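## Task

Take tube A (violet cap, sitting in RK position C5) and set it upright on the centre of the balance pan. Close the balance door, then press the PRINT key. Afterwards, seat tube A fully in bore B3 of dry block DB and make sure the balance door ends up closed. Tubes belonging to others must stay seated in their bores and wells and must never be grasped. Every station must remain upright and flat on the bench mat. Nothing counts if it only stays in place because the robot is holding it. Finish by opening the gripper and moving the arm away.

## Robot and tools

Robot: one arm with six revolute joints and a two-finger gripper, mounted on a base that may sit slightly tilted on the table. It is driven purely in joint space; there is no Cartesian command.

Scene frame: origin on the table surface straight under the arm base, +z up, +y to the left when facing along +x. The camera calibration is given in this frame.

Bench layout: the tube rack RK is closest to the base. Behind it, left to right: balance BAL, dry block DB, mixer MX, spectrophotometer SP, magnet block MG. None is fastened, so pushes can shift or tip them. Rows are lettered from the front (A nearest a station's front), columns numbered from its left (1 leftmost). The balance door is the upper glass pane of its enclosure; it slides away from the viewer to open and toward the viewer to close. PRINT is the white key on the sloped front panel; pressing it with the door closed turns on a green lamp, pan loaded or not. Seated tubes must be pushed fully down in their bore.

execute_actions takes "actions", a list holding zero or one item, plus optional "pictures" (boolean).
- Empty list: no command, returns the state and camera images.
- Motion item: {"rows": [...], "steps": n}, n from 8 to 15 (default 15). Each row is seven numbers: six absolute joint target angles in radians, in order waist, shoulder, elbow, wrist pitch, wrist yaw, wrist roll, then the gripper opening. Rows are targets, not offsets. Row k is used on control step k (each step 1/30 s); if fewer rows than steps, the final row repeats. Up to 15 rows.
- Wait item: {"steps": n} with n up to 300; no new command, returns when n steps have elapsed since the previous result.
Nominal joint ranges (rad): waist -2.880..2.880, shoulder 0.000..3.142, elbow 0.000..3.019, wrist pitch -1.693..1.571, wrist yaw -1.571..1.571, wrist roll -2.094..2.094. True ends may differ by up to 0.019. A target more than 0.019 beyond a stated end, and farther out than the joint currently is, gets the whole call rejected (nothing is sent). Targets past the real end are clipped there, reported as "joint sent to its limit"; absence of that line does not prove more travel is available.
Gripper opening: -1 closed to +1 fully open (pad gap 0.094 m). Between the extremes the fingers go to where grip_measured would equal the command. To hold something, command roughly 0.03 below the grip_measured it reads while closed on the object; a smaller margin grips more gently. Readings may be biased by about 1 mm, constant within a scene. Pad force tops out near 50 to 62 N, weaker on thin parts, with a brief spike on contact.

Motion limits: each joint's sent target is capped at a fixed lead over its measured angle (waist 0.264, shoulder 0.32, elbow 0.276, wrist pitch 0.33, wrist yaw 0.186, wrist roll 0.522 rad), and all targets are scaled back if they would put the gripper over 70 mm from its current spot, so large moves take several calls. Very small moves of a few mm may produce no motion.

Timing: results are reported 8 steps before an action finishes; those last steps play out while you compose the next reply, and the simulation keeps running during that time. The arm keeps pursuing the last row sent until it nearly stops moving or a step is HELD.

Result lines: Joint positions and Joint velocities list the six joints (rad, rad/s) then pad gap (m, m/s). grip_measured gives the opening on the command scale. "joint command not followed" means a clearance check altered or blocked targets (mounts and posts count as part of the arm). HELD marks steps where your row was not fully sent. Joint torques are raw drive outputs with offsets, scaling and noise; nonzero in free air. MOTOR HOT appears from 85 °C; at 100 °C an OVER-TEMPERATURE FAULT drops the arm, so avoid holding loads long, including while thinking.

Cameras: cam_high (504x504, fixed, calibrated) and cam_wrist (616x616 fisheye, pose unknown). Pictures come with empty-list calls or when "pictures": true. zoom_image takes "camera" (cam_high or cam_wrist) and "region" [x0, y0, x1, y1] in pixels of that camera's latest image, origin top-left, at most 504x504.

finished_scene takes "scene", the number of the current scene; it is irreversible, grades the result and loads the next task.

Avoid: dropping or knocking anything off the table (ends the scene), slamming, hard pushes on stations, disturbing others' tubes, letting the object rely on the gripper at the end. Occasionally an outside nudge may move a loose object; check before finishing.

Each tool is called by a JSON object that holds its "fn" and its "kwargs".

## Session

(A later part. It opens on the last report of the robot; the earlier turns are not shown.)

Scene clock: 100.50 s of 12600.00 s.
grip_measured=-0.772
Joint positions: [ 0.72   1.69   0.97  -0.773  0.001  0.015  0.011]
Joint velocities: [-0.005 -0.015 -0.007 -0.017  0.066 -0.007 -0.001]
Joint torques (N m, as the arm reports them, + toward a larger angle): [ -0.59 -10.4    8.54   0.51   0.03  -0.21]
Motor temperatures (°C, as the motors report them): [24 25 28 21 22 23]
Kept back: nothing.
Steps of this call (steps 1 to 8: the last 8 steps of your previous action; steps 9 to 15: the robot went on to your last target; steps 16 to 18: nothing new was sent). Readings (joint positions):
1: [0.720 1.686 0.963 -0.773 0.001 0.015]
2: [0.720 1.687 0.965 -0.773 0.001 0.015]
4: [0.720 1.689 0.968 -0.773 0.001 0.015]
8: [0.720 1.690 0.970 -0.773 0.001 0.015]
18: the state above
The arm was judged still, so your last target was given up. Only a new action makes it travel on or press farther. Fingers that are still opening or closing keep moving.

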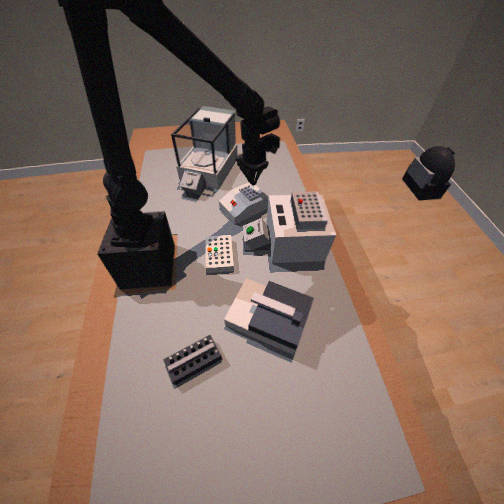

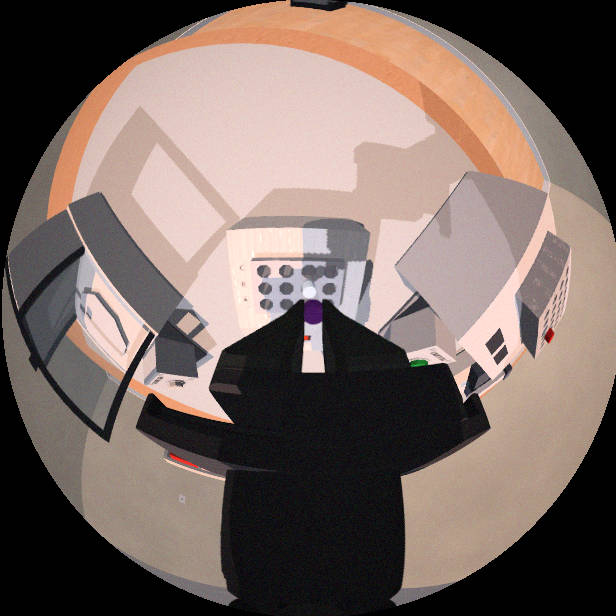

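{"fn": "execute_actions", "kwargs": {"actions": [{"rows":[[0.715,1.68,1.005,-0.77,0,0,-0.795],[0.715,1.665,1.0,-0.78,0,0,-0.795],[0.715,1.66,0.99,-0.79,0,0,-0.795],[0.715,1.66,0.98,-0.795,0,0,-0.795],[0.715,1.66,0.97,-0.795,0,0,-0.795]]}]}}

{"fn": "execute_actions", "kwargs": {"actions": [{"steps":18}], "pictures": true}}

{"fn": "zoom_image", "kwargs": {"camera": "cam_wrist", "region": [270,240,350,320]}}

{"fn": "zoom_image", "kwargs": {"camera": "cam_high", "region": [230,170,270,210]}}

Scene clock: 101.27 s of 12600.00 s.
grip_measured=-0.772
Joint positions: [ 0.72   1.682  0.968 -0.784  0.001  0.015  0.011]
Joint velocities: [-0.005 -0.044 -0.032 -0.042 -0.022  0.11   0.001]
Joint torques (N m, as the arm reports them, + toward a larger angle): [ -0.68 -13.51   6.1   -0.23   0.03  -0.21]
Motor temperatures (°C, as the motors report them): [24 25 28 21 22 23]
Steps of this call (steps 1 to 16: nothing new was sent; steps 17 to 23: the first 7 steps of this action). Readings (joint positions):
17: [0.720 1.690 0.970 -0.773 0.001 0.015]
18: [0.720 1.689 0.970 -0.773 0.001 0.015]
20: [0.720 1.687 0.970 -0.778 0.001 0.015]
23: the state above

Scene clock: 101.87 s of 12600.00 s.
grip_measured=-0.772
Joint positions: [ 0.72   1.681  0.966 -0.786  0.001  0.015  0.011]
Joint velocities: [-0.015 -0.015 -0.012 -0.022 -0.007  0.037  0.001]
Joint torques (N m, as the arm reports them, + toward a larger angle): [ -0.56 -13.61   6.17  -0.24   0.03  -0.21]
Motor temperatures (°C, as the motors report them): [24 25 28 21 22 23]
Kept back: nothing.
Steps of this call (steps 1 to 8: the last 8 steps of your previous action; steps 9 to 15: the robot went on to your last target; steps 16 to 18: nothing new was sent). Readings (joint positions):
1: [0.720 1.681 0.967 -0.785 0.001 0.015]
2: [0.720 1.681 0.967 -0.786 0.001 0.015]
4: [0.720 1.681 0.967 -0.786 0.001 0.015]
8: [0.720 1.681 0.966 -0.786 0.001 0.015]
18: the state above
The arm was judged still, so your last target was given up. Only a new action makes it travel on or press farther. Fingers that are still opening or closing keep moving.

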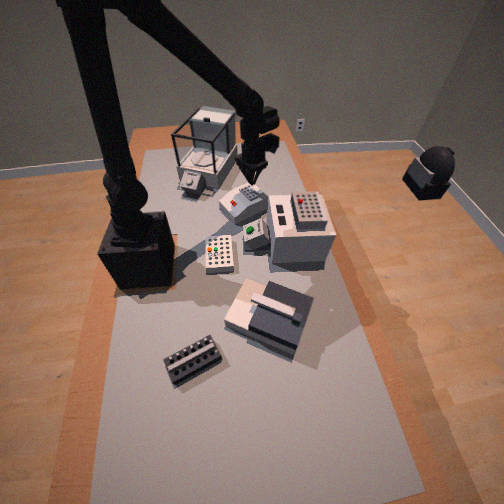

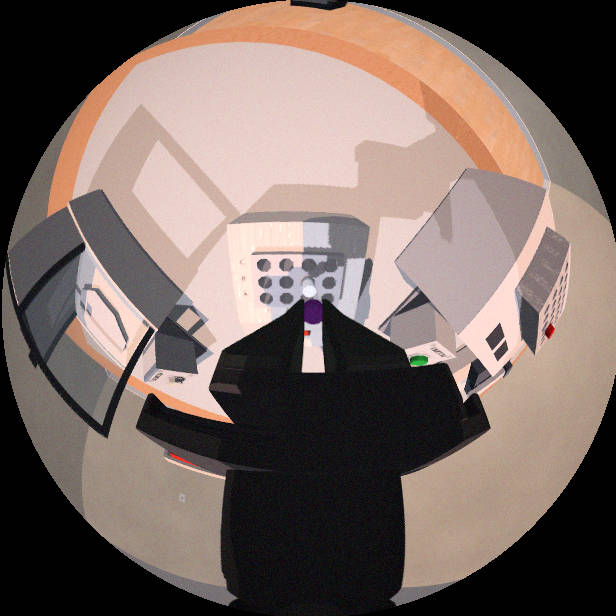

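Region (270, 240, 350, 320) of cam_wrist's 616x616 image, scaled by 6.300, with more detail than that image has.

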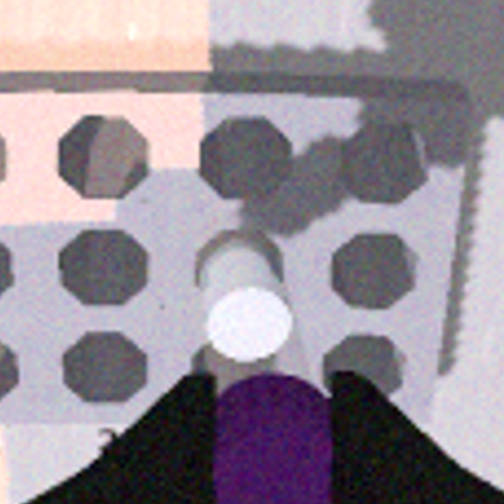

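Region (230, 170, 270, 210) of cam_high's 504x504 image, scaled by 12.600, with more detail than that image has.

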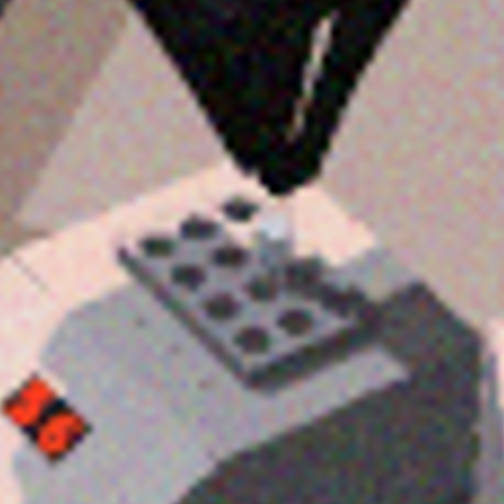

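{"fn": "execute_actions", "kwargs": {"actions": [{"rows":[[0.715,1.65,0.965,-0.8,0,0,-0.795],[0.715,1.643,0.958,-0.8,0,0,-0.795],[0.715,1.643,0.95,-0.8,0,0,-0.795]]}]}}

{"fn": "execute_actions", "kwargs": {"actions": [{"steps":18}], "pictures": true}}

{"fn": "zoom_image", "kwargs": {"camera": "cam_wrist", "region": [270,240,350,320]}}

{"fn": "zoom_image", "kwargs": {"camera": "cam_high", "region": [230,170,270,210]}}

Scene clock: 102.57 s of 12600.00 s.
grip_measured=-0.772
Joint positions: [ 0.72   1.662  0.945 -0.792  0.001  0.015  0.011]
Joint velocities: [-0.015 -0.024 -0.042 -0.037 -0.051 -0.022 -0.001]
Joint torques (N m, as the arm reports them, + toward a larger angle): [ -0.55 -13.14   6.55  -0.2    0.03  -0.22]
Motor temperatures (°C, as the motors report them): [24 25 28 21 22 23]
Steps of this call (steps 1 to 14: nothing new was sent; steps 15 to 21: the first 7 steps of this action). Readings (joint positions):
15: [0.720 1.680 0.966 -0.786 0.001 0.015]
16: [0.720 1.678 0.964 -0.787 0.001 0.015]
18: [0.720 1.670 0.955 -0.788 0.001 0.015]
21: the state above

Scene clock: 103.17 s of 12600.00 s.
grip_measured=-0.772
Joint positions: [ 0.72   1.662  0.945 -0.792  0.001  0.015  0.011]
Joint velocities: [-0.015 -0.005 -0.007 -0.012 -0.066 -0.066  0.   ]
Joint torques (N m, as the arm reports them, + toward a larger angle): [ -0.57 -13.15   6.31  -0.22   0.03  -0.21]
Motor temperatures (°C, as the motors report them): [24 25 28 21 22 23]
Kept back: nothing.
Steps of this call (steps 1 to 8: the last 8 steps of your previous action; steps 9 to 15: the robot went on to your last target; steps 16 to 18: nothing new was sent). Readings (joint positions):
1: [0.720 1.662 0.945 -0.792 0.001 0.015]
2: [0.720 1.662 0.945 -0.792 0.001 0.015]
4: [0.720 1.662 0.945 -0.792 0.001 0.015]
8: [0.720 1.662 0.945 -0.792 0.001 0.015]
18: the state above
The arm was judged still, so your last target was given up. Only a new action makes it travel on or press farther. Fingers that are still opening or closing keep moving.

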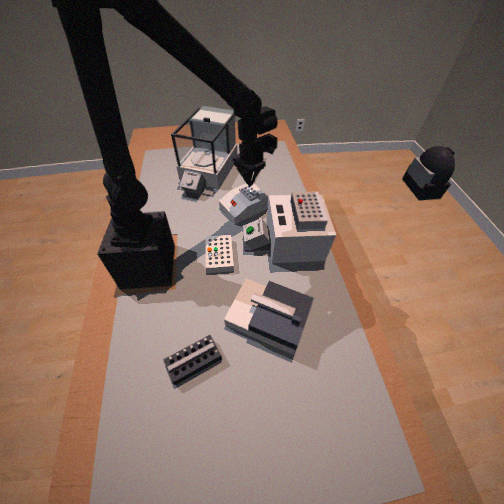

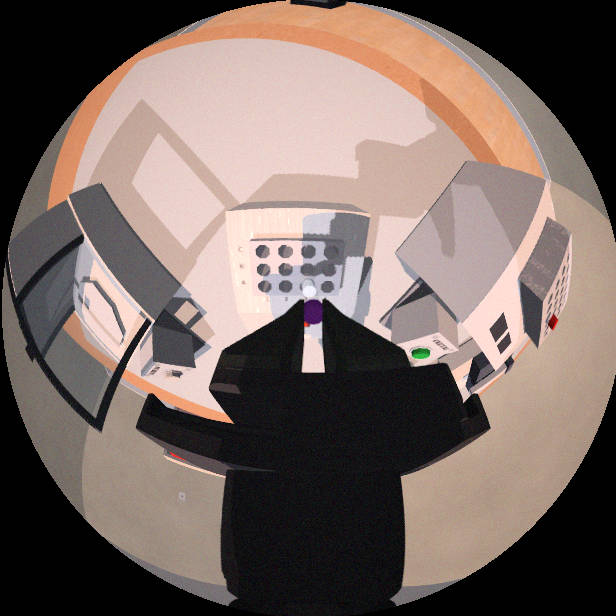

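Region (270, 240, 350, 320) of cam_wrist's 616x616 image, scaled by 6.300, with more detail than that image has.

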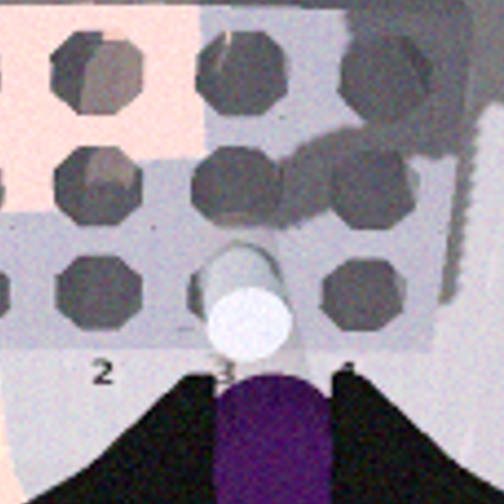

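Region (230, 170, 270, 210) of cam_high's 504x504 image, scaled by 12.600, with more detail than that image has.

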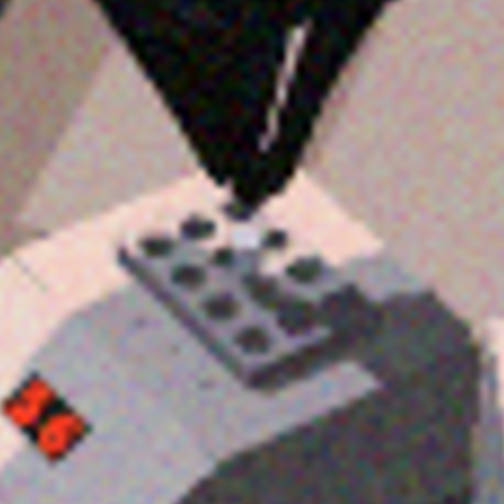

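{"fn": "execute_actions", "kwargs": {"actions": [{"rows":[[0.725,1.665,0.985,-0.79,0,0,-0.795],[0.735,1.675,0.995,-0.79,0,0,-0.795],[0.735,1.682,1.0,-0.79,0,0,-0.795]]}]}}

{"fn": "execute_actions", "kwargs": {"actions": [{"steps":18}], "pictures": true}}

{"fn": "zoom_image", "kwargs": {"camera": "cam_wrist", "region": [270,240,350,320]}}

Scene clock: 103.87 s of 12600.00 s.
grip_measured=-0.772
Joint positions: [ 0.72   1.676  0.958 -0.792  0.001  0.015  0.011]
Joint velocities: [ 0.005  0.063  0.032  0.002 -0.066 -0.022  0.001]
Joint torques (N m, as the arm reports them, + toward a larger angle): [  0.85 -11.92   8.72   0.1    0.03  -0.21]
Motor temperatures (°C, as the motors report them): [24 25 27 21 22 23]
Steps of this call (steps 1 to 14: nothing new was sent; steps 15 to 21: the first 7 steps of this action). Readings (joint positions):
15: [0.720 1.662 0.945 -0.792 0.001 0.015]
16: [0.720 1.662 0.945 -0.792 0.001 0.015]
18: [0.720 1.667 0.950 -0.792 0.001 0.015]
21: the state above

Scene clock: 104.47 s of 12600.00 s.
grip_measured=-0.772
Joint positions: [ 0.72   1.678  0.959 -0.792  0.001  0.015  0.011]
Joint velocities: [-0.005  0.015 -0.007 -0.017 -0.037  0.007 -0.   ]
Joint torques (N m, as the arm reports them, + toward a larger angle): [  0.92 -11.6    8.92   0.11   0.03  -0.21]
Motor temperatures (°C, as the motors report them): [24 25 28 21 22 23]
Kept back: nothing.
Steps of this call (steps 1 to 8: the last 8 steps of your previous action; steps 9 to 15: the robot went on to your last target; steps 16 to 18: nothing new was sent). Readings (joint positions):
1: [0.720 1.677 0.959 -0.792 0.001 0.015]
2: [0.720 1.678 0.959 -0.792 0.001 0.015]
4: [0.720 1.678 0.959 -0.792 0.001 0.015]
8: [0.720 1.678 0.959 -0.792 0.001 0.015]
18: the state above
The arm was judged still, so your last target was given up. Only a new action makes it travel on or press farther. Fingers that are still opening or closing keep moving.

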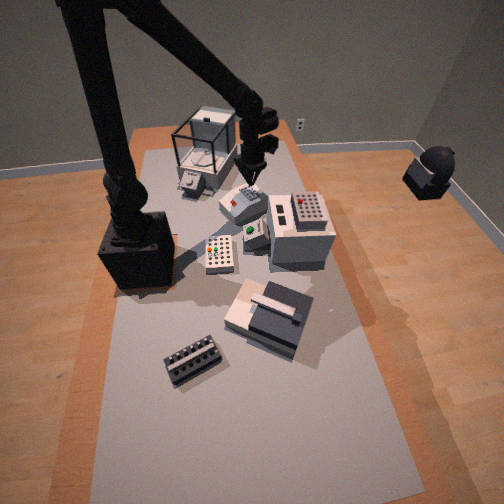

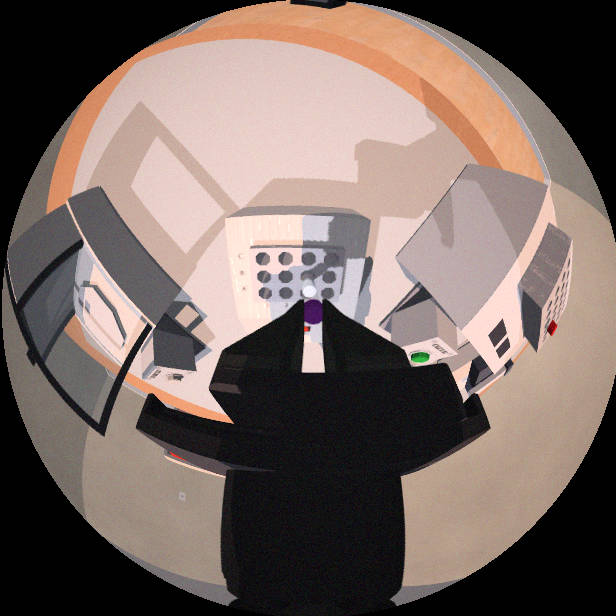

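Region (270, 240, 350, 320) of cam_wrist's 616x616 image, scaled by 6.300, with more detail than that image has.

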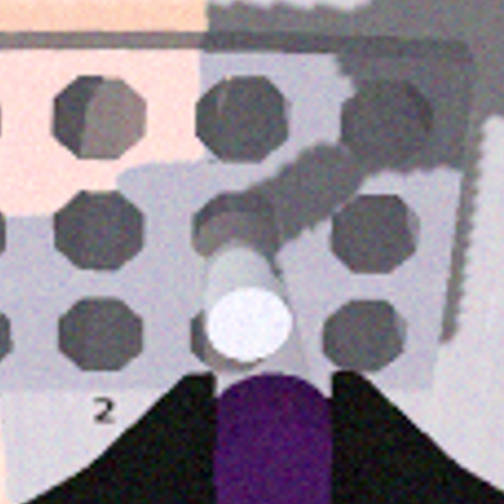

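{"fn": "execute_actions", "kwargs": {"actions": [{"rows":[[0.739,1.688,1.003,-0.785,0,0,-0.795],[0.739,1.692,1.003,-0.78,0,0,-0.795],[0.739,1.696,1.003,-0.78,0,0,-0.795],[0.739,1.7,1.0,-0.78,0,0,-0.795]]}]}}

{"fn": "execute_actions", "kwargs": {"actions": [{"steps":18}], "pictures": true}}

{"fn": "zoom_image", "kwargs": {"camera": "cam_wrist", "region": [270,240,350,320]}}

Scene clock: 105.07 s of 12600.00 s.
grip_measured=-0.772
Joint positions: [ 0.722  1.686  0.965 -0.791  0.001  0.015  0.011]
Joint velocities: [ 0.005  0.034  0.027  0.022  0.007 -0.022 -0.   ]
Joint torques (N m, as the arm reports them, + toward a larger angle): [  0.84 -11.29   8.38   0.39   0.02  -0.21]
Motor temperatures (°C, as the motors report them): [24 25 28 21 22 23]
Steps of this call (steps 1 to 11: nothing new was sent; steps 12 to 18: the first 7 steps of this action). Readings (joint positions):
12: [0.720 1.678 0.959 -0.792 0.001 0.015]
13: [0.720 1.679 0.959 -0.792 0.001 0.015]
15: [0.721 1.683 0.960 -0.792 0.001 0.015]
18: the state above

Scene clock: 105.67 s of 12600.00 s.
grip_measured=-0.772
Joint positions: [ 0.722  1.688  0.965 -0.79   0.001  0.015  0.011]
Joint velocities: [-0.015 -0.005  0.007 -0.002  0.007 -0.007 -0.   ]
Joint torques (N m, as the arm reports them, + toward a larger angle): [  0.97 -10.93   8.42   0.39   0.02  -0.21]
Motor temperatures (°C, as the motors report them): [24 25 28 21 22 23]
Kept back: nothing.
Steps of this call (steps 1 to 8: the last 8 steps of your previous action; steps 9 to 15: the robot went on to your last target; steps 16 to 18: nothing new was sent). Readings (joint positions):
1: [0.722 1.688 0.965 -0.790 0.001 0.015]
2: [0.722 1.688 0.965 -0.790 0.001 0.015]
4: [0.722 1.688 0.965 -0.790 0.001 0.015]
8: [0.722 1.688 0.965 -0.790 0.001 0.015]
18: the state above
The arm was judged still, so your last target was given up. Only a new action makes it travel on or press farther. Fingers that are still opening or closing keep moving.

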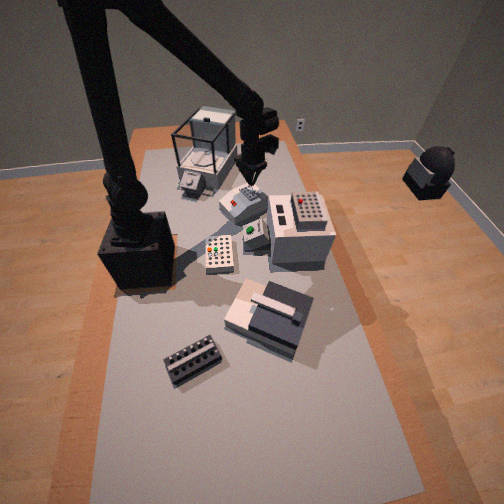

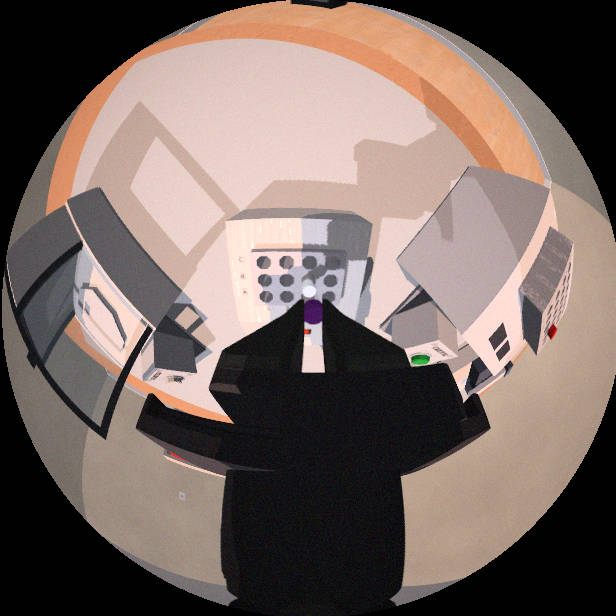

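Region (270, 240, 350, 320) of cam_wrist's 616x616 image, scaled by 6.300, with more detail than that image has.

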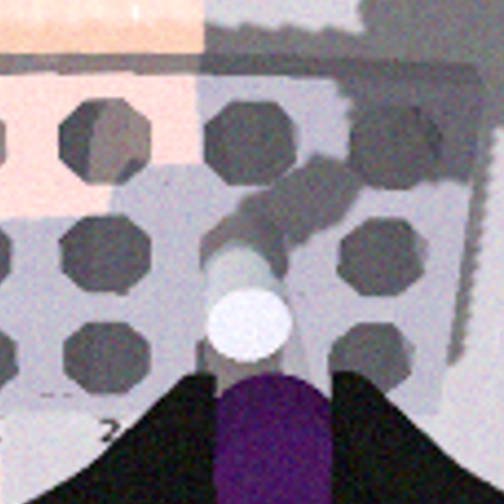

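Looks aligned; press via q3.

{"fn": "execute_actions", "kwargs": {"actions": [{"rows":[[0.73,1.7,0.985,-0.78,0,0,-0.795],[0.73,1.7,0.975,-0.78,0,0,-0.795],[0.73,1.7,0.968,-0.78,0,0,-0.795],[0.73,1.7,0.962,-0.78,0,0,-0.795],[0.73,1.703,0.957,-0.775,0,0,-0.795],[0.73,1.706,0.952,-0.775,0,0,-0.795]]}]}}

{"fn": "execute_actions", "kwargs": {"actions": [{"steps":18}], "pictures": true}}

{"fn": "zoom_image", "kwargs": {"camera": "cam_wrist", "region": [270,240,350,320]}}

Scene clock: 106.23 s of 12600.00 s.
grip_measured=-0.772
Joint positions: [ 0.722  1.688  0.963 -0.789  0.001  0.015  0.011]
Joint velocities: [ 0.015 -0.005 -0.032 -0.002 -0.168 -0.066 -0.001]
Joint torques (N m, as the arm reports them, + toward a larger angle): [  0.37 -10.21   5.01   0.51   0.03  -0.21]
Motor temperatures (°C, as the motors report them): [24 25 28 21 22 23]
Steps of this call (steps 1 to 10: nothing new was sent; steps 11 to 17: the first 7 steps of this action). Readings (joint positions):
11: [0.722 1.688 0.965 -0.790 0.001 0.015]
12: [0.722 1.688 0.965 -0.790 0.001 0.015]
14: [0.722 1.688 0.965 -0.790 0.001 0.015]
17: the state above

Scene clock: 106.83 s of 12600.00 s.
grip_measured=-0.772
Joint positions: [ 0.722  1.688  0.963 -0.789  0.001  0.015  0.011]
Joint velocities: [ 0.005 -0.024 -0.002 -0.002  0.051 -0.051  0.   ]
Joint torques (N m, as the arm reports them, + toward a larger angle): [  0.38 -10.4    5.06   0.48   0.04  -0.21]
Motor temperatures (°C, as the motors report them): [24 25 28 21 22 23]
Kept back: nothing.
Steps of this call (steps 1 to 8: the last 8 steps of your previous action; steps 9 to 15: the robot went on to your last target; steps 16 to 18: nothing new was sent). Readings (joint positions):
1: [0.722 1.688 0.963 -0.789 0.001 0.015]
2: [0.722 1.688 0.963 -0.789 0.001 0.015]
4: [0.722 1.688 0.963 -0.789 0.001 0.015]
8: [0.722 1.688 0.963 -0.789 0.001 0.015]
18: the state above
The arm was judged still, so your last target was given up. Only a new action makes it travel on or press farther. Fingers that are still opening or closing keep moving.

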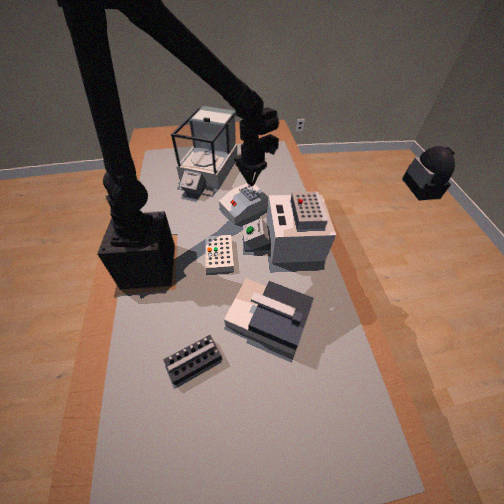

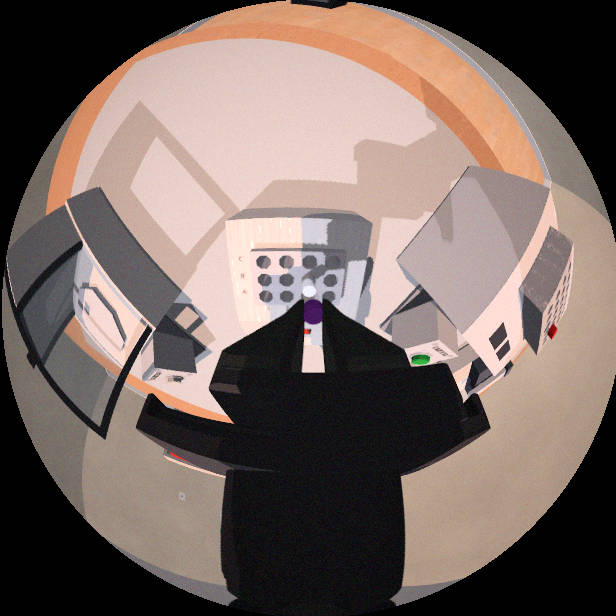

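Region (270, 240, 350, 320) of cam_wrist's 616x616 image, scaled by 6.300, with more detail than that image has.

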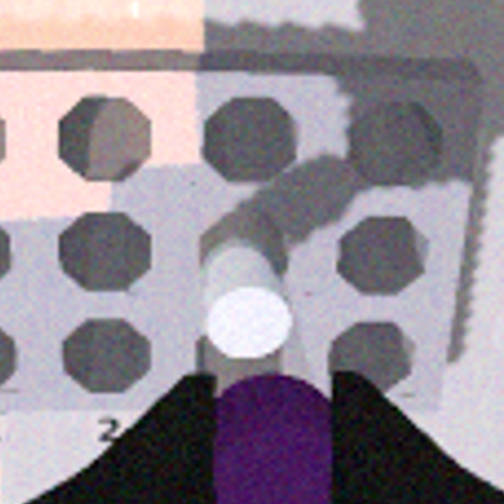

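{"fn": "execute_actions", "kwargs": {"actions": [{"rows":[[0.72,1.7,0.96,-0.785,0,0,-0.795],[0.714,1.7,0.96,-0.79,0,0,-0.795],[0.71,1.7,0.96,-0.794,0,0,-0.795],[0.708,1.7,0.96,-0.798,0,0,-0.795],[0.708,1.7,0.96,-0.801,0,0,-0.795],[0.708,1.7,0.96,-0.804,0,0,-0.795],[0.708,1.7,0.96,-0.807,0,0,-0.795],[0.708,1.7,0.96,-0.81,0,0,-0.795],[0.708,1.7,0.96,-0.813,0,0,-0.795],[0.708,1.7,0.96,-0.816,0,0,-0.795]]}]}}

{"fn": "execute_actions", "kwargs": {"actions": [{"steps":18}], "pictures": true}}

{"fn": "zoom_image", "kwargs": {"camera": "cam_wrist", "region": [270,240,350,320]}}

Scene clock: 107.43 s of 12600.00 s.
grip_measured=-0.772
Joint positions: [ 0.722  1.688  0.963 -0.792  0.001  0.015  0.011]
Joint velocities: [-0.005 -0.005  0.002 -0.032  0.007 -0.007  0.001]
Joint torques (N m, as the arm reports them, + toward a larger angle): [ -1.21 -10.87   5.68  -0.33   0.03  -0.22]
Motor temperatures (°C, as the motors report them): [24 25 28 21 22 23]
Steps of this call (steps 1 to 11: nothing new was sent; steps 12 to 18: the first 7 steps of this action). Readings (joint positions):
12: [0.722 1.688 0.963 -0.789 0.001 0.015]
13: [0.722 1.688 0.963 -0.789 0.001 0.015]
15: [0.722 1.688 0.963 -0.789 0.001 0.015]
18: the state above

Scene clock: 108.03 s of 12600.00 s.
grip_measured=-0.772
Joint positions: [ 0.722  1.689  0.962 -0.798  0.002  0.015  0.011]
Joint velocities: [-0.005 -0.005 -0.032  0.007 -0.081  0.051 -0.   ]
Joint torques (N m, as the arm reports them, + toward a larger angle): [ -1.12 -11.04   5.69  -0.58   0.    -0.21]
Motor temperatures (°C, as the motors report them): [24 25 27 21 22 23]
Kept back: nothing.
Steps of this call (steps 1 to 8: the last 8 steps of your previous action; steps 9 to 15: the robot went on to your last target; steps 16 to 18: nothing new was sent). Readings (joint positions):
1: [0.722 1.688 0.963 -0.794 0.001 0.015]
2: [0.722 1.688 0.963 -0.795 0.001 0.015]
4: [0.722 1.688 0.963 -0.797 0.002 0.015]
8: [0.722 1.689 0.962 -0.798 0.002 0.015]
18: the state above
The arm was judged still, so your last target was given up. Only a new action makes it travel on or press farther. Fingers that are still opening or closing keep moving.

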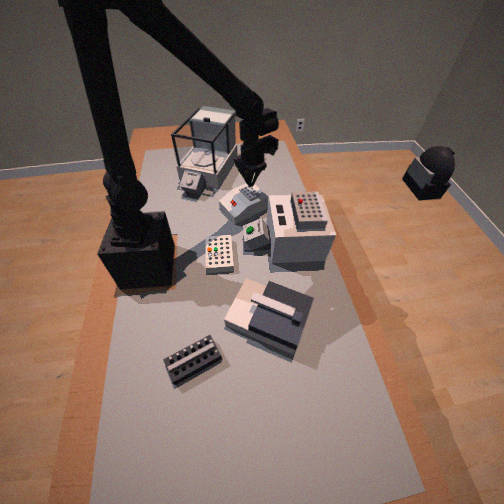

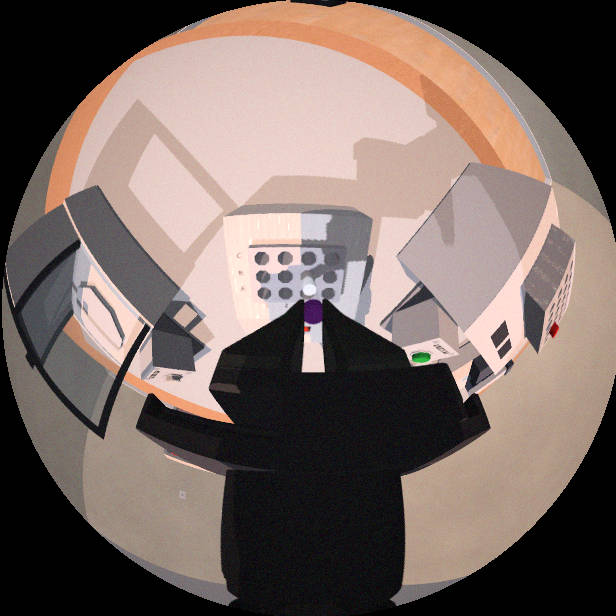

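Region (270, 240, 350, 320) of cam_wrist's 616x616 image, scaled by 6.300, with more detail than that image has.

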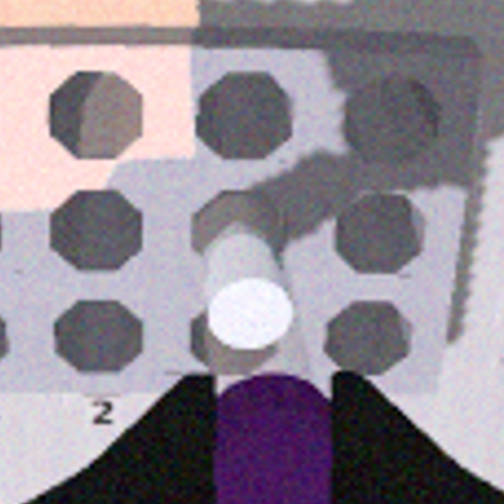

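{"fn": "execute_actions", "kwargs": {"actions": [{"rows":[[0.722,1.704,0.957,-0.79,0,0,-0.795],[0.722,1.708,0.954,-0.78,0,0,-0.795],[0.722,1.712,0.951,-0.77,0,0,-0.795],[0.722,1.716,0.948,-0.765,0,0,-0.795],[0.722,1.72,0.945,-0.76,0,0,-0.795],[0.722,1.724,0.942,-0.75,0,0,-0.795],[0.722,1.728,0.94,-0.745,0,0,-0.795]]}]}}

{"fn": "execute_actions", "kwargs": {"actions": [{"steps":18}], "pictures": true}}

{"fn": "zoom_image", "kwargs": {"camera": "cam_wrist", "region": [270,240,350,320]}}

Scene clock: 110.97 s of 12600.00 s.
grip_measured=-0.772
Joint positions: [ 0.722  1.707  0.95  -0.76   0.001  0.015  0.011]
Joint velocities: [ 0.005  0.142 -0.061  0.242 -0.051 -0.022 -0.   ]
Joint torques (N m, as the arm reports them, + toward a larger angle): [ -0.22 -10.88   5.19  -0.05   0.05  -0.21]
Motor temperatures (°C, as the motors report them): [24 25 27 21 22 23]
Steps of this call (steps 1 to 81: nothing new was sent; steps 82 to 88: the first 7 steps of this action). Readings (joint positions):
82: [0.722 1.690 0.962 -0.797 0.002 0.015]
83: [0.722 1.691 0.962 -0.793 0.002 0.015]
85: [0.722 1.694 0.958 -0.782 0.002 0.015]
88: the state above

Scene clock: 111.57 s of 12600.00 s.
grip_measured=-0.772
Joint positions: [ 0.722  1.72   0.948 -0.744 -0.001  0.015  0.011]
Joint velocities: [-0.005 -0.005 -0.002 -0.002  0.051 -0.037  0.   ]
Joint torques (N m, as the arm reports them, + toward a larger angle): [ -0.15 -11.55   4.96  -0.01   0.11  -0.21]
Motor temperatures (°C, as the motors report them): [24 25 27 21 22 23]
Kept back: nothing.
Steps of this call (steps 1 to 8: the last 8 steps of your previous action; steps 9 to 18: the robot went on to your last target). Readings (joint positions):
1: [0.722 1.711 0.949 -0.754 0.001 0.015]
2: [0.722 1.715 0.948 -0.749 -0.000 0.015]
4: [0.722 1.720 0.948 -0.745 -0.001 0.015]
8: [0.722 1.720 0.948 -0.744 -0.001 0.015]
18: the state above

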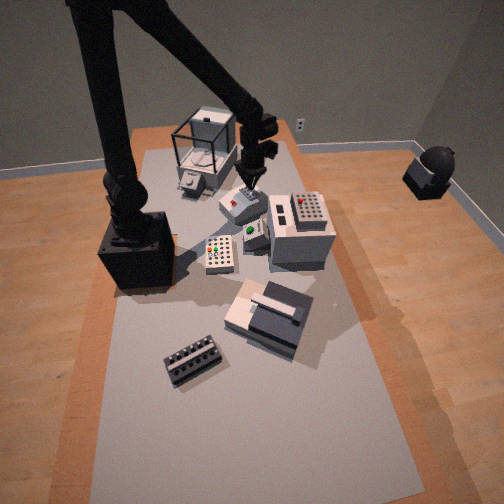

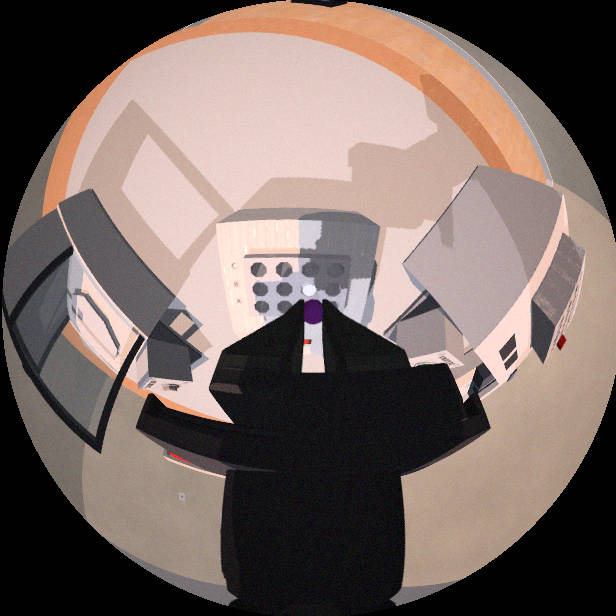

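Region (270, 240, 350, 320) of cam_wrist's 616x616 image, scaled by 6.300, with more detail than that image has.

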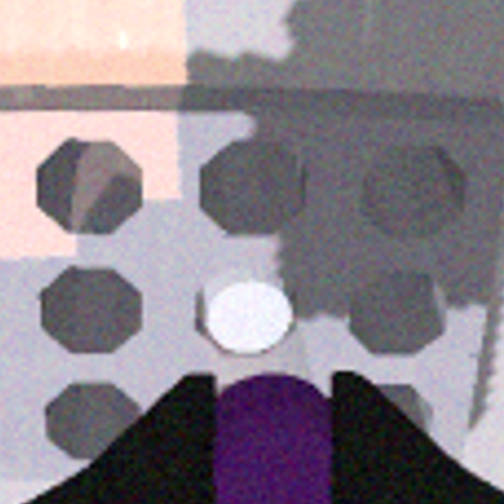

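Going in. Continue.

{"fn": "execute_actions", "kwargs": {"actions": [{"rows":[[0.722,1.733,0.937,-0.735,0,0,-0.795],[0.722,1.738,0.935,-0.728,0,0,-0.795],[0.722,1.743,0.933,-0.72,0,0,-0.795],[0.722,1.748,0.931,-0.713,0,0,-0.795],[0.722,1.753,0.929,-0.706,0,0,-0.795],[0.722,1.758,0.927,-0.7,0,0,-0.795],[0.722,1.763,0.925,-0.695,0,0,-0.795]]}]}}

{"fn": "execute_actions", "kwargs": {"actions": [{"steps":18}], "pictures": true}}

{"fn": "zoom_image", "kwargs": {"camera": "cam_high", "region": [230,170,270,210]}}

Scene clock: 112.13 s of 12600.00 s.
grip_measured=-0.772
Joint positions: [ 0.722  1.735  0.938 -0.709 -0.004  0.015  0.011]
Joint velocities: [-0.015  0.132 -0.046  0.168  0.007 -0.051  0.   ]
Joint torques (N m, as the arm reports them, + toward a larger angle): [ -0.07 -10.7    4.64   0.02   0.26  -0.21]
Motor temperatures (°C, as the motors report them): [24 25 27 21 22 23]
Steps of this call (steps 1 to 10: the robot went on to your last target; steps 11 to 17: the first 7 steps of this action). Readings (joint positions):
11: [0.722 1.720 0.948 -0.742 -0.001 0.015]
12: [0.722 1.721 0.946 -0.739 -0.001 0.015]
14: [0.722 1.724 0.942 -0.728 -0.002 0.015]
17: the state above

Scene clock: 112.73 s of 12600.00 s.
grip_measured=-0.772
Joint positions: [ 0.722  1.743  0.937 -0.702 -0.005  0.015  0.011]
Joint velocities: [-0.005 -0.005  0.002 -0.007  0.037 -0.051 -0.   ]
Joint torques (N m, as the arm reports them, + toward a larger angle): [ -0.19 -10.51   4.51   0.26   0.31  -0.23]
Motor temperatures (°C, as the motors report them): [24 25 27 21 22 23]
Kept back: nothing.
Steps of this call (steps 1 to 8: the last 8 steps of your previous action; steps 9 to 15: the robot went on to your last target; steps 16 to 18: nothing new was sent). Readings (joint positions):
1: [0.722 1.739 0.937 -0.705 -0.005 0.015]
2: [0.722 1.742 0.937 -0.702 -0.005 0.015]
4: [0.722 1.743 0.937 -0.702 -0.005 0.015]
8: [0.722 1.743 0.937 -0.702 -0.005 0.015]
18: the state above
The arm was judged still, so your last target was given up. Only a new action makes it travel on or press farther. Fingers that are still opening or closing keep moving.

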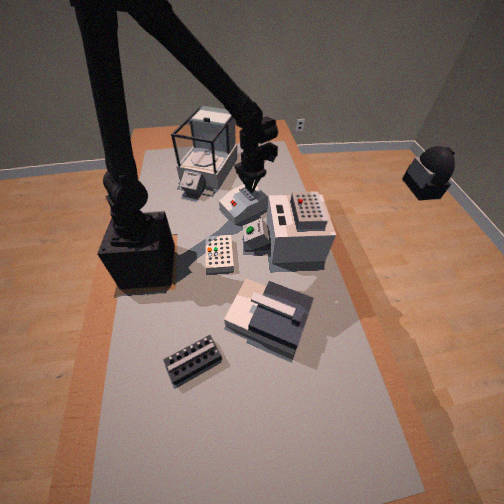

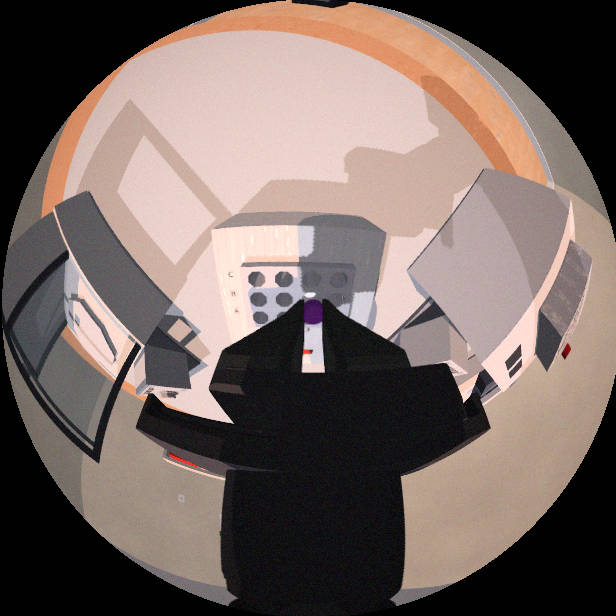

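Region (230, 170, 270, 210) of cam_high's 504x504 image, scaled by 12.600, with more detail than that image has.

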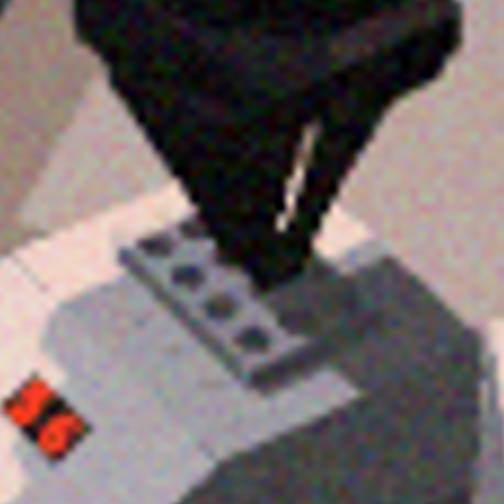

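{"fn": "execute_actions", "kwargs": {"actions": [{"rows":[[0.722,1.745,0.945,-0.7,0,0,-0.75],[0.722,1.74,0.95,-0.7,0,0,-0.65],[0.722,1.74,0.95,-0.7,0,0,-0.55],[0.722,1.74,0.95,-0.7,0,0,-0.5],[0.722,1.73,0.97,-0.71,0,0,-0.5],[0.722,1.72,0.98,-0.73,0,0,-0.5],[0.722,1.71,0.985,-0.75,0,0,-0.5],[0.722,1.7,0.99,-0.765,0,0,-0.5],[0.722,1.69,0.995,-0.78,0,0,-0.5],[0.722,1.68,1.0,-0.79,0,0,-0.5]]}]}}

{"fn": "execute_actions", "kwargs": {"actions": [{"rows":[[0.722,1.68,1.0,-0.79,0,0,-0.5],[0.722,1.68,1.0,-0.79,0,0,-0.5],[0.722,1.68,1.0,-0.79,0,0,-0.5],[0.722,1.68,1.0,-0.79,0,0,-0.5],[0.722,1.68,1.0,-0.79,0,0,-0.5],[0.722,1.68,1.0,-0.79,0,0,-0.5],[0.722,1.68,1.0,-0.79,0,0,-0.5],[0.722,1.68,1.0,-0.79,0,0,-1]]}], "pictures": true}}

{"fn": "execute_actions", "kwargs": {"actions": [{"rows":[[0.722,1.69,0.975,-0.78,0,0,-1],[0.722,1.7,0.965,-0.77,0,0,-1],[0.722,1.706,0.96,-0.765,0,0,-1],[0.722,1.712,0.955,-0.76,0,0,-1],[0.722,1.718,0.95,-0.753,0,0,-1],[0.722,1.724,0.946,-0.746,0,0,-1],[0.722,1.73,0.942,-0.74,0,0,-1],[0.722,1.736,0.939,-0.73,0,0,-1],[0.722,1.742,0.936,-0.72,0,0,-1],[0.722,1.748,0.933,-0.71,0,0,-1],[0.722,1.754,0.93,-0.7,0,0,-1]]}]}}

{"fn": "execute_actions", "kwargs": {"actions": [{"steps":20}], "pictures": true}}

{"fn": "zoom_image", "kwargs": {"camera": "cam_high", "region": [230,170,270,210]}}

Scene clock: 113.87 s of 12600.00 s.
grip_measured=-0.503
Joint positions: [ 0.722  1.741  0.94  -0.715 -0.002  0.014  0.023]
Joint velocities: [-0.015 -0.024  0.071 -0.364 -0.051 -0.051  0.001]
Joint torques (N m, as the arm reports them, + toward a larger angle): [ -0.17 -14.87   8.42  -0.31   0.17  -0.2 ]
Motor temperatures (°C, as the motors report them): [24 25 27 21 22 23]
Steps of this call (steps 1 to 27: nothing new was sent; steps 28 to 34: the first 7 steps of this action). Readings (joint positions):
28: [0.722 1.742 0.937 -0.702 -0.005 0.014]
29: [0.722 1.741 0.937 -0.702 -0.005 0.014]
31: [0.722 1.742 0.937 -0.702 -0.003 0.014]
34: the state above

Scene clock: 114.37 s of 12600.00 s.
grip_measured=-0.502
Joint positions: [ 0.722  1.692  0.965 -0.781 -0.002  0.014  0.023]
Joint velocities: [ 0.015 -0.024  0.002 -0.012 -0.037 -0.037  0.   ]
Joint torques (N m, as the arm reports them, + toward a larger angle): [ -0.14 -13.24   8.44  -0.27   0.17  -0.2 ]
Motor temperatures (°C, as the motors report them): [24 25 27 21 22 23]
Steps of this call (steps 1 to 8: the last 8 steps of your previous action; steps 9 to 15: the first 7 steps of this action). Readings (joint positions):
9: [0.722 1.694 0.961 -0.780 -0.002 0.014]
10: [0.722 1.692 0.963 -0.780 -0.002 0.014]
12: [0.722 1.692 0.965 -0.780 -0.002 0.014]
15: the state above

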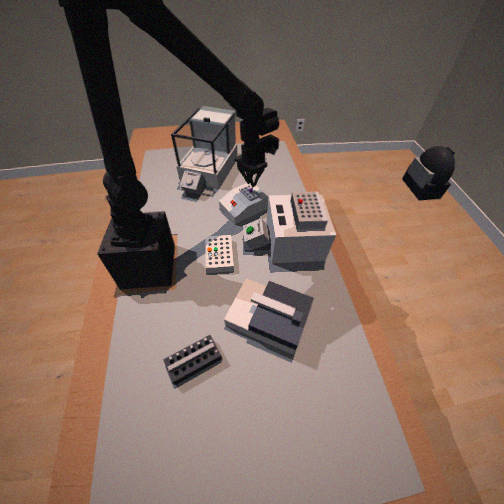

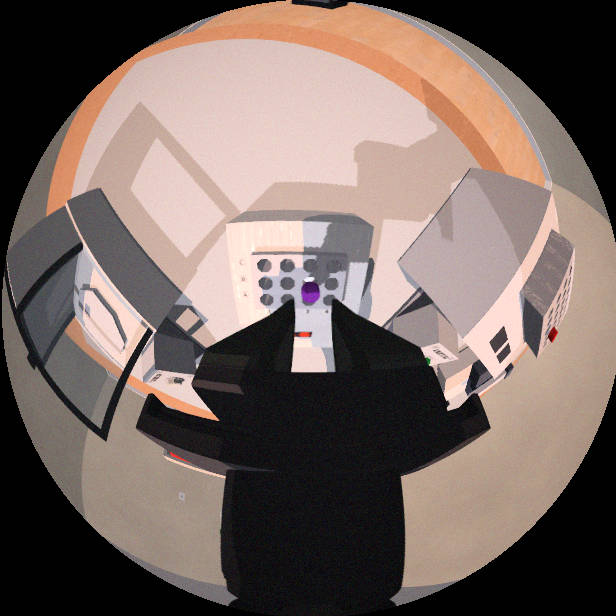

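Scene clock: 114.87 s of 12600.00 s.
grip_measured=-0.982
Joint positions: [ 0.722  1.704  0.951 -0.762 -0.002  0.014  0.001]
Joint velocities: [-0.015  0.161 -0.129  0.164  0.037 -0.007  0.001]
Joint torques (N m, as the arm reports them, + toward a larger angle): [ -0.21 -11.     5.59   0.33   0.16  -0.2 ]
Motor temperatures (°C, as the motors report them): [24 25 27 21 22 23]
Steps of this call (steps 1 to 8: the last 8 steps of your previous action; steps 9 to 15: the first 7 steps of this action). Readings (joint positions):
9: [0.722 1.692 0.965 -0.781 -0.002 0.014]
10: [0.722 1.692 0.965 -0.781 -0.002 0.014]
12: [0.722 1.693 0.962 -0.777 -0.002 0.014]
15: the state above

Scene clock: 115.53 s of 12600.00 s.
grip_measured=-0.983
Joint positions: [ 0.722  1.721  0.939 -0.729  0.001  0.014  0.001]
Joint velocities: [-0.005 -0.015 -0.007 -0.022  0.037 -0.066 -0.001]
Joint torques (N m, as the arm reports them, + toward a larger angle): [-0.19 -9.34  4.9   1.05  0.02 -0.2 ]
Motor temperatures (°C, as the motors report them): [24 25 27 21 22 23]
Kept back: nothing.
Steps of this call (steps 1 to 8: the last 8 steps of your previous action; steps 9 to 20: the robot went on to your last target). Readings (joint positions):
1: [0.722 1.710 0.947 -0.755 -0.002 0.014]
2: [0.722 1.718 0.942 -0.748 -0.002 0.014]
4: [0.722 1.720 0.939 -0.735 0.001 0.014]
8: [0.722 1.721 0.939 -0.729 0.001 0.014]
20: the state above

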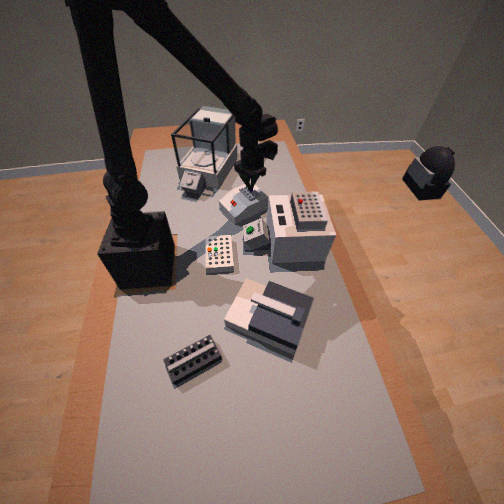

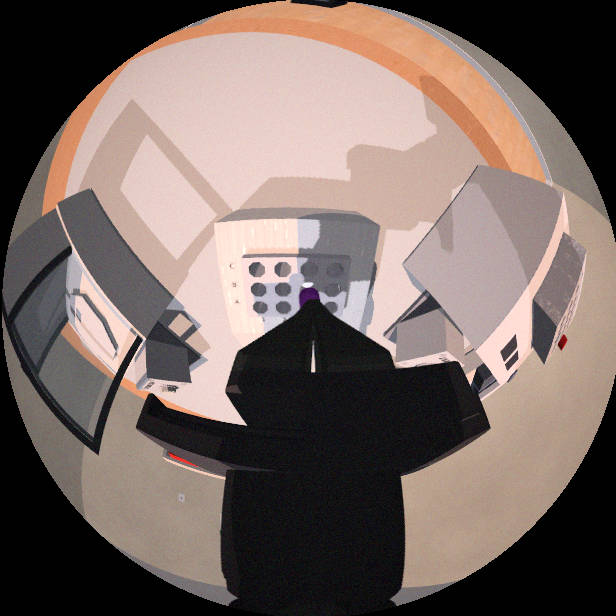

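Region (230, 170, 270, 210) of cam_high's 504x504 image, scaled by 12.600, with more detail than that image has.

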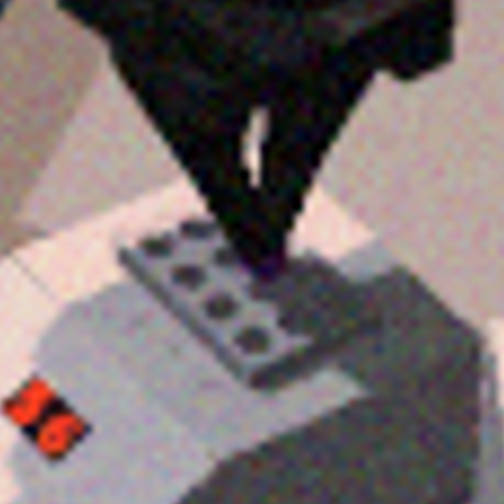

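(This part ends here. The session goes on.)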